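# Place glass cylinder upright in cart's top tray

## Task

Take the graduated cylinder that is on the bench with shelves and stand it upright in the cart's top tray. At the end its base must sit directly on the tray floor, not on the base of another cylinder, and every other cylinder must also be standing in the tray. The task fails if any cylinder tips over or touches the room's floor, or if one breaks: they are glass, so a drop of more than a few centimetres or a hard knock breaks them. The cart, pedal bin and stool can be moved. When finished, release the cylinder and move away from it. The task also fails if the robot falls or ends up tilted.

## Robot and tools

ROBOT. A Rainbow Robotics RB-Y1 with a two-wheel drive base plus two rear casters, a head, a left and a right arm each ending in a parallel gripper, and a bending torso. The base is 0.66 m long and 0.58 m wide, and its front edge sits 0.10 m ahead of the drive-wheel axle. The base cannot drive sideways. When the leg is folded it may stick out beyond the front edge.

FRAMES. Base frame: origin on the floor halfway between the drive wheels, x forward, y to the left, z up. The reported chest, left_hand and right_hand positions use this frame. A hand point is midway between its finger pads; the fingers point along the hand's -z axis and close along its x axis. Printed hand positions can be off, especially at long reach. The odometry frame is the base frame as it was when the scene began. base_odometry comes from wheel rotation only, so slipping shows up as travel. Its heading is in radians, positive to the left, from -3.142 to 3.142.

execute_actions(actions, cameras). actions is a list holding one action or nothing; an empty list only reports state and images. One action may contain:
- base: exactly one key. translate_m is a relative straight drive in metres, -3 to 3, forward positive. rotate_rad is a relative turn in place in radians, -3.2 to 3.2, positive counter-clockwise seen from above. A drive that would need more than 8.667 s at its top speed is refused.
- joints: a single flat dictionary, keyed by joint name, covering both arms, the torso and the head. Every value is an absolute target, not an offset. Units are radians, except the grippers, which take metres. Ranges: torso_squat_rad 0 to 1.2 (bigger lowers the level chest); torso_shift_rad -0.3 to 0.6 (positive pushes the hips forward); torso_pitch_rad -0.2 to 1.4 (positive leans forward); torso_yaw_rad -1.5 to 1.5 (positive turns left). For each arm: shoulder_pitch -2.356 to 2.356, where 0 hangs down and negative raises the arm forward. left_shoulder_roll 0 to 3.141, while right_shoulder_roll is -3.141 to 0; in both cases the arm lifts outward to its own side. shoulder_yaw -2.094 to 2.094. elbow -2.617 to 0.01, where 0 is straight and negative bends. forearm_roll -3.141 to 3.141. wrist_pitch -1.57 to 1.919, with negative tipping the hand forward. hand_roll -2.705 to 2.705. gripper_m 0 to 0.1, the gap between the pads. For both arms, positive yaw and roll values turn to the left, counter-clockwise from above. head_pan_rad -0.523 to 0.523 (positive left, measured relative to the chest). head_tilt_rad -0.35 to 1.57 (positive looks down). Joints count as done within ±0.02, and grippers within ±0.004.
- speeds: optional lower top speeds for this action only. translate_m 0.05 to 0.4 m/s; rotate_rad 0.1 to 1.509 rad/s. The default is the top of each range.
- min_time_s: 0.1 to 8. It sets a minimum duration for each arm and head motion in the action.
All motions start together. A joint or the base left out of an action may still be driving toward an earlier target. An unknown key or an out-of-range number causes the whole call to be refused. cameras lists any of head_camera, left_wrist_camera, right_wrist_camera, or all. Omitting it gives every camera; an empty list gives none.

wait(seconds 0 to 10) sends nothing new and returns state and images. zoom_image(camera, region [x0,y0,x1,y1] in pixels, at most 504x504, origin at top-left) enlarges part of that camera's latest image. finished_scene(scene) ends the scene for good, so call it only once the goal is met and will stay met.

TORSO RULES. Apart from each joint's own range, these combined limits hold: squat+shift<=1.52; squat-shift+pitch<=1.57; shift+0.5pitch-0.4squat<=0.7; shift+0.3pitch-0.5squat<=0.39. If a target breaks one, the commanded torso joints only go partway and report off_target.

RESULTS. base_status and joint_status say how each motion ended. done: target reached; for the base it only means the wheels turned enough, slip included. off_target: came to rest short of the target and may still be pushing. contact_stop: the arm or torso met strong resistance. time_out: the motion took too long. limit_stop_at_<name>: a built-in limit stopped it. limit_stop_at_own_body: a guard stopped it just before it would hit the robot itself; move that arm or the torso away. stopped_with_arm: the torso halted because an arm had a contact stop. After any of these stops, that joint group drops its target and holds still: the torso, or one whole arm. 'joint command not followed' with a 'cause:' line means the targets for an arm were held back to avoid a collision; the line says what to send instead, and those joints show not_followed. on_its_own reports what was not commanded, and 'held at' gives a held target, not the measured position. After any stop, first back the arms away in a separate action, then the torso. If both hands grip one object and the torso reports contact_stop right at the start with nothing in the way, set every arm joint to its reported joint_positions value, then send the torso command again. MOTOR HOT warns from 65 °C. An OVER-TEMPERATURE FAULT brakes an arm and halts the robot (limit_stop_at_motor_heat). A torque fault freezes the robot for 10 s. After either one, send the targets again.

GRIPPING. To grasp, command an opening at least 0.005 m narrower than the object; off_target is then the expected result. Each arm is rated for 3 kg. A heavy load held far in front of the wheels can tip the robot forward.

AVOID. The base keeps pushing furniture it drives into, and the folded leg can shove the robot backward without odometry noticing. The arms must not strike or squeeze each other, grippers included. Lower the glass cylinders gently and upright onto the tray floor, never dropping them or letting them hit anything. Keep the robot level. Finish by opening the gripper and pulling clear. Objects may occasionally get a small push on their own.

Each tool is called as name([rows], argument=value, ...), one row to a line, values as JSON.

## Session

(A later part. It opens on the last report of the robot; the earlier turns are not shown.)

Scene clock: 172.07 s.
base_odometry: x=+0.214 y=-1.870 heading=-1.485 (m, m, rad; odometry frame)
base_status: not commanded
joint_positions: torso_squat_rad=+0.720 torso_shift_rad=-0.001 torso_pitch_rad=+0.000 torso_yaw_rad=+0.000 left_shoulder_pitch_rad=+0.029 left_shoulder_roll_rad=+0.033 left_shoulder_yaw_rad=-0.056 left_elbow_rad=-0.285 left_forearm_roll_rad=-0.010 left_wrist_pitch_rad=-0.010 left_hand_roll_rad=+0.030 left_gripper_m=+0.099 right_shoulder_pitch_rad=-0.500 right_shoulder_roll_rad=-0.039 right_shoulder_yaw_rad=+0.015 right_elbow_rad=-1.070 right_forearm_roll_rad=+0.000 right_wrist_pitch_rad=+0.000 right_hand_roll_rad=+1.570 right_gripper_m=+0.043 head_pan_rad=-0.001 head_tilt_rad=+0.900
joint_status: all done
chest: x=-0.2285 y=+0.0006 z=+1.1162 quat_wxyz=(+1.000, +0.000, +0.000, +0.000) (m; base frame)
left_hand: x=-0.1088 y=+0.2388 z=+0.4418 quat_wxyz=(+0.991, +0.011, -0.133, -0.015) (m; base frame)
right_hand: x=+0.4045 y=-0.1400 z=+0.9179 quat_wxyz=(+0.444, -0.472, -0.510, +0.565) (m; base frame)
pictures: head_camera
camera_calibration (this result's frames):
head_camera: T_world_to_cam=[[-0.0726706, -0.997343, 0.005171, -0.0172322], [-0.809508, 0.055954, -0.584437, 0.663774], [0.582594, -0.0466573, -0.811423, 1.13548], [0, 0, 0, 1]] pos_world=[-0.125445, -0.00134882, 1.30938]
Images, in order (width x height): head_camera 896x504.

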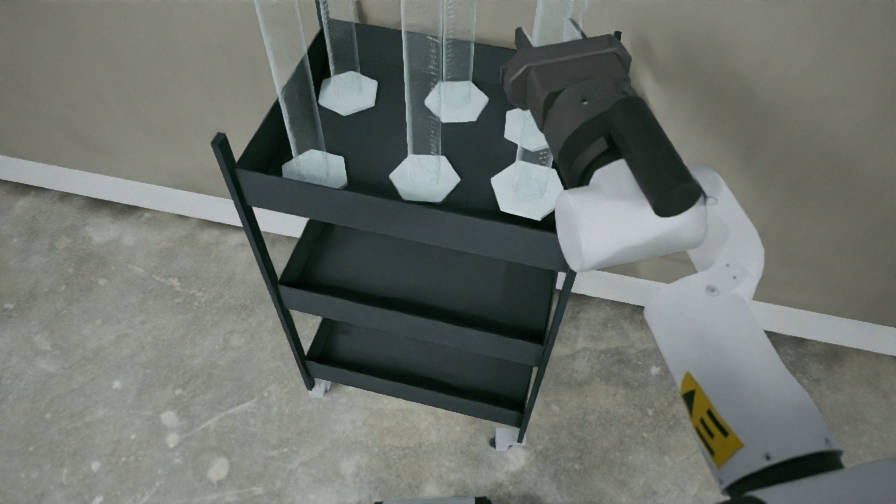

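Nearly on the tray floor; lowering slightly more, then releasing.

execute_actions([
  {"joints":{"torso_squat_rad":0.75}},
], cameras=[])

execute_actions([
  {"joints":{"right_gripper_m":0.1}},
], cameras=[])

execute_actions([
  {"base":{"translate_m":-0.5},"speeds":{"translate_m":0.15}},
], cameras=["head_camera"])

Scene clock: 178.63 s.
base_odometry: x=+0.214 y=-1.870 heading=-1.485 (m, m, rad; odometry frame)
base_status: not commanded
joint_positions: torso_squat_rad=+0.750 torso_shift_rad=-0.001 torso_pitch_rad=+0.000 torso_yaw_rad=+0.000 left_shoulder_pitch_rad=+0.029 left_shoulder_roll_rad=+0.033 left_shoulder_yaw_rad=-0.056 left_elbow_rad=-0.285 left_forearm_roll_rad=-0.010 left_wrist_pitch_rad=-0.010 left_hand_roll_rad=+0.030 left_gripper_m=+0.099 right_shoulder_pitch_rad=-0.500 right_shoulder_roll_rad=-0.039 right_shoulder_yaw_rad=+0.015 right_elbow_rad=-1.070 right_forearm_roll_rad=+0.000 right_wrist_pitch_rad=+0.000 right_hand_roll_rad=+1.570 right_gripper_m=+0.043 head_pan_rad=-0.001 head_tilt_rad=+0.900
joint_status: all done
chest: x=-0.2285 y=+0.0005 z=+1.1021 quat_wxyz=(+1.000, +0.000, +0.000, +0.000) (m; base frame)
left_hand: x=-0.1088 y=+0.2388 z=+0.4277 quat_wxyz=(+0.991, +0.011, -0.133, -0.015) (m; base frame)
right_hand: x=+0.4045 y=-0.1400 z=+0.9038 quat_wxyz=(+0.444, -0.472, -0.510, +0.565) (m; base frame)
pictures: none
No camera images: the call's "cameras" was empty. Leave "cameras" out to get every camera's image.

Scene clock: 180.10 s.
base_odometry: x=+0.214 y=-1.870 heading=-1.485 (m, m, rad; odometry frame)
base_status: not commanded
joint_positions: torso_squat_rad=+0.750 torso_shift_rad=-0.001 torso_pitch_rad=+0.000 torso_yaw_rad=+0.000 left_shoulder_pitch_rad=+0.029 left_shoulder_roll_rad=+0.033 left_shoulder_yaw_rad=-0.056 left_elbow_rad=-0.285 left_forearm_roll_rad=-0.010 left_wrist_pitch_rad=-0.010 left_hand_roll_rad=+0.030 left_gripper_m=+0.099 right_shoulder_pitch_rad=-0.500 right_shoulder_roll_rad=-0.039 right_shoulder_yaw_rad=+0.015 right_elbow_rad=-1.070 right_forearm_roll_rad=+0.000 right_wrist_pitch_rad=+0.000 right_hand_roll_rad=+1.570 right_gripper_m=+0.100 head_pan_rad=-0.001 head_tilt_rad=+0.900
joint_status: all done
chest: x=-0.2285 y=+0.0005 z=+1.1021 quat_wxyz=(+1.000, +0.000, +0.000, +0.000) (m; base frame)
left_hand: x=-0.1088 y=+0.2388 z=+0.4277 quat_wxyz=(+0.991, +0.011, -0.133, -0.015) (m; base frame)
right_hand: x=+0.4045 y=-0.1400 z=+0.9039 quat_wxyz=(+0.444, -0.472, -0.510, +0.565) (m; base frame)
pictures: none
No camera images: the call's "cameras" was empty. Leave "cameras" out to get every camera's image.

Scene clock: 184.33 s.
base_odometry: x=+0.170 y=-1.371 heading=-1.483 (m, m, rad; odometry frame)
base_status: done
joint_positions: torso_squat_rad=+0.750 torso_shift_rad=-0.001 torso_pitch_rad=+0.000 torso_yaw_rad=+0.000 left_shoulder_pitch_rad=+0.029 left_shoulder_roll_rad=+0.033 left_shoulder_yaw_rad=-0.056 left_elbow_rad=-0.285 left_forearm_roll_rad=-0.010 left_wrist_pitch_rad=-0.010 left_hand_roll_rad=+0.030 left_gripper_m=+0.099 right_shoulder_pitch_rad=-0.500 right_shoulder_roll_rad=-0.039 right_shoulder_yaw_rad=+0.015 right_elbow_rad=-1.070 right_forearm_roll_rad=+0.000 right_wrist_pitch_rad=+0.000 right_hand_roll_rad=+1.570 right_gripper_m=+0.100 head_pan_rad=-0.001 head_tilt_rad=+0.900
joint_status: not commanded
chest: x=-0.2285 y=+0.0005 z=+1.1021 quat_wxyz=(+1.000, +0.000, +0.000, +0.000) (m; base frame)
left_hand: x=-0.1089 y=+0.2388 z=+0.4277 quat_wxyz=(+0.991, +0.011, -0.133, -0.015) (m; base frame)
right_hand: x=+0.4045 y=-0.1399 z=+0.9040 quat_wxyz=(+0.444, -0.472, -0.510, +0.565) (m; base frame)
pictures: head_camera
camera_calibration (this result's frames):
head_camera: T_world_to_cam=[[-0.0726675, -0.997343, 0.00516999, -0.0171702], [-0.8095, 0.0559514, -0.584448, 0.655543], [0.582606, -0.0466555, -0.811414, 1.12405], [0, 0, 0, 1]] pos_world=[-0.125464, -0.00136003, 1.29529]
Images, in order (width x height): head_camera 896x504.

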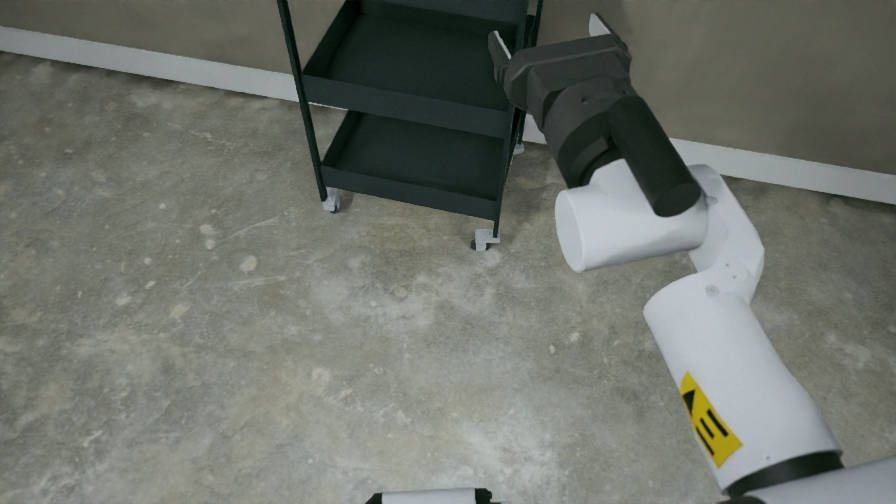

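execute_actions([
  {"joints":{"head_tilt_rad":0.5}},
], cameras=["head_camera"])

Scene clock: 188.57 s.
base_odometry: x=+0.170 y=-1.371 heading=-1.483 (m, m, rad; odometry frame)
base_status: not commanded
joint_positions: torso_squat_rad=+0.750 torso_shift_rad=-0.001 torso_pitch_rad=+0.000 torso_yaw_rad=+0.000 left_shoulder_pitch_rad=+0.029 left_shoulder_roll_rad=+0.033 left_shoulder_yaw_rad=-0.056 left_elbow_rad=-0.285 left_forearm_roll_rad=-0.010 left_wrist_pitch_rad=-0.010 left_hand_roll_rad=+0.030 left_gripper_m=+0.099 right_shoulder_pitch_rad=-0.500 right_shoulder_roll_rad=-0.039 right_shoulder_yaw_rad=+0.015 right_elbow_rad=-1.070 right_forearm_roll_rad=+0.000 right_wrist_pitch_rad=+0.000 right_hand_roll_rad=+1.570 right_gripper_m=+0.100 head_pan_rad=-0.001 head_tilt_rad=+0.500
joint_status: all done
chest: x=-0.2285 y=+0.0005 z=+1.1021 quat_wxyz=(+1.000, +0.000, +0.000, +0.000) (m; base frame)
left_hand: x=-0.1089 y=+0.2388 z=+0.4277 quat_wxyz=(+0.991, +0.011, -0.133, -0.015) (m; base frame)
right_hand: x=+0.4045 y=-0.1399 z=+0.9040 quat_wxyz=(+0.444, -0.472, -0.510, +0.565) (m; base frame)
pictures: head_camera
camera_calibration (this result's frames):
head_camera: T_world_to_cam=[[-0.0688184, -0.997356, -0.0233396, 0.0207492], [-0.518021, 0.0557183, -0.853551, 1.06617], [0.852595, -0.0466496, -0.520486, 0.800979], [0, 0, 0, 1]] pos_world=[-0.129184, -0.00134545, 1.32741]
Images, in order (width x height): head_camera 896x504.

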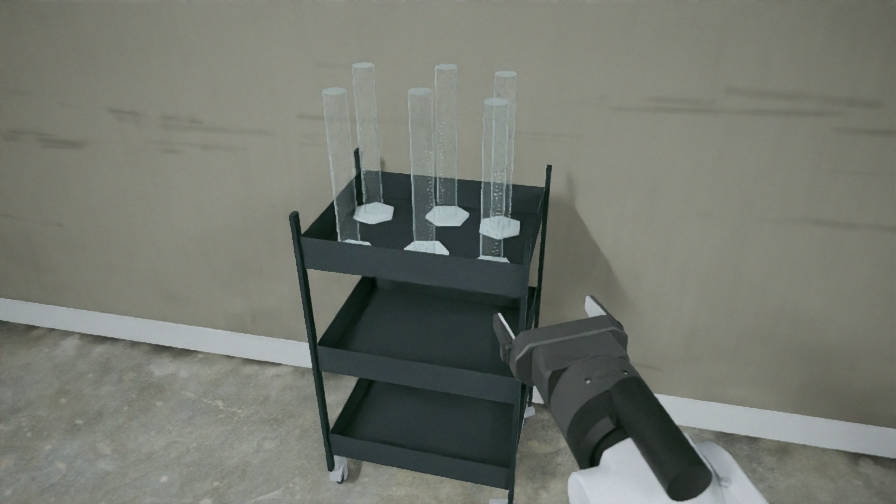

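finished_scene(scene=1)

The scene is finished: the task was done.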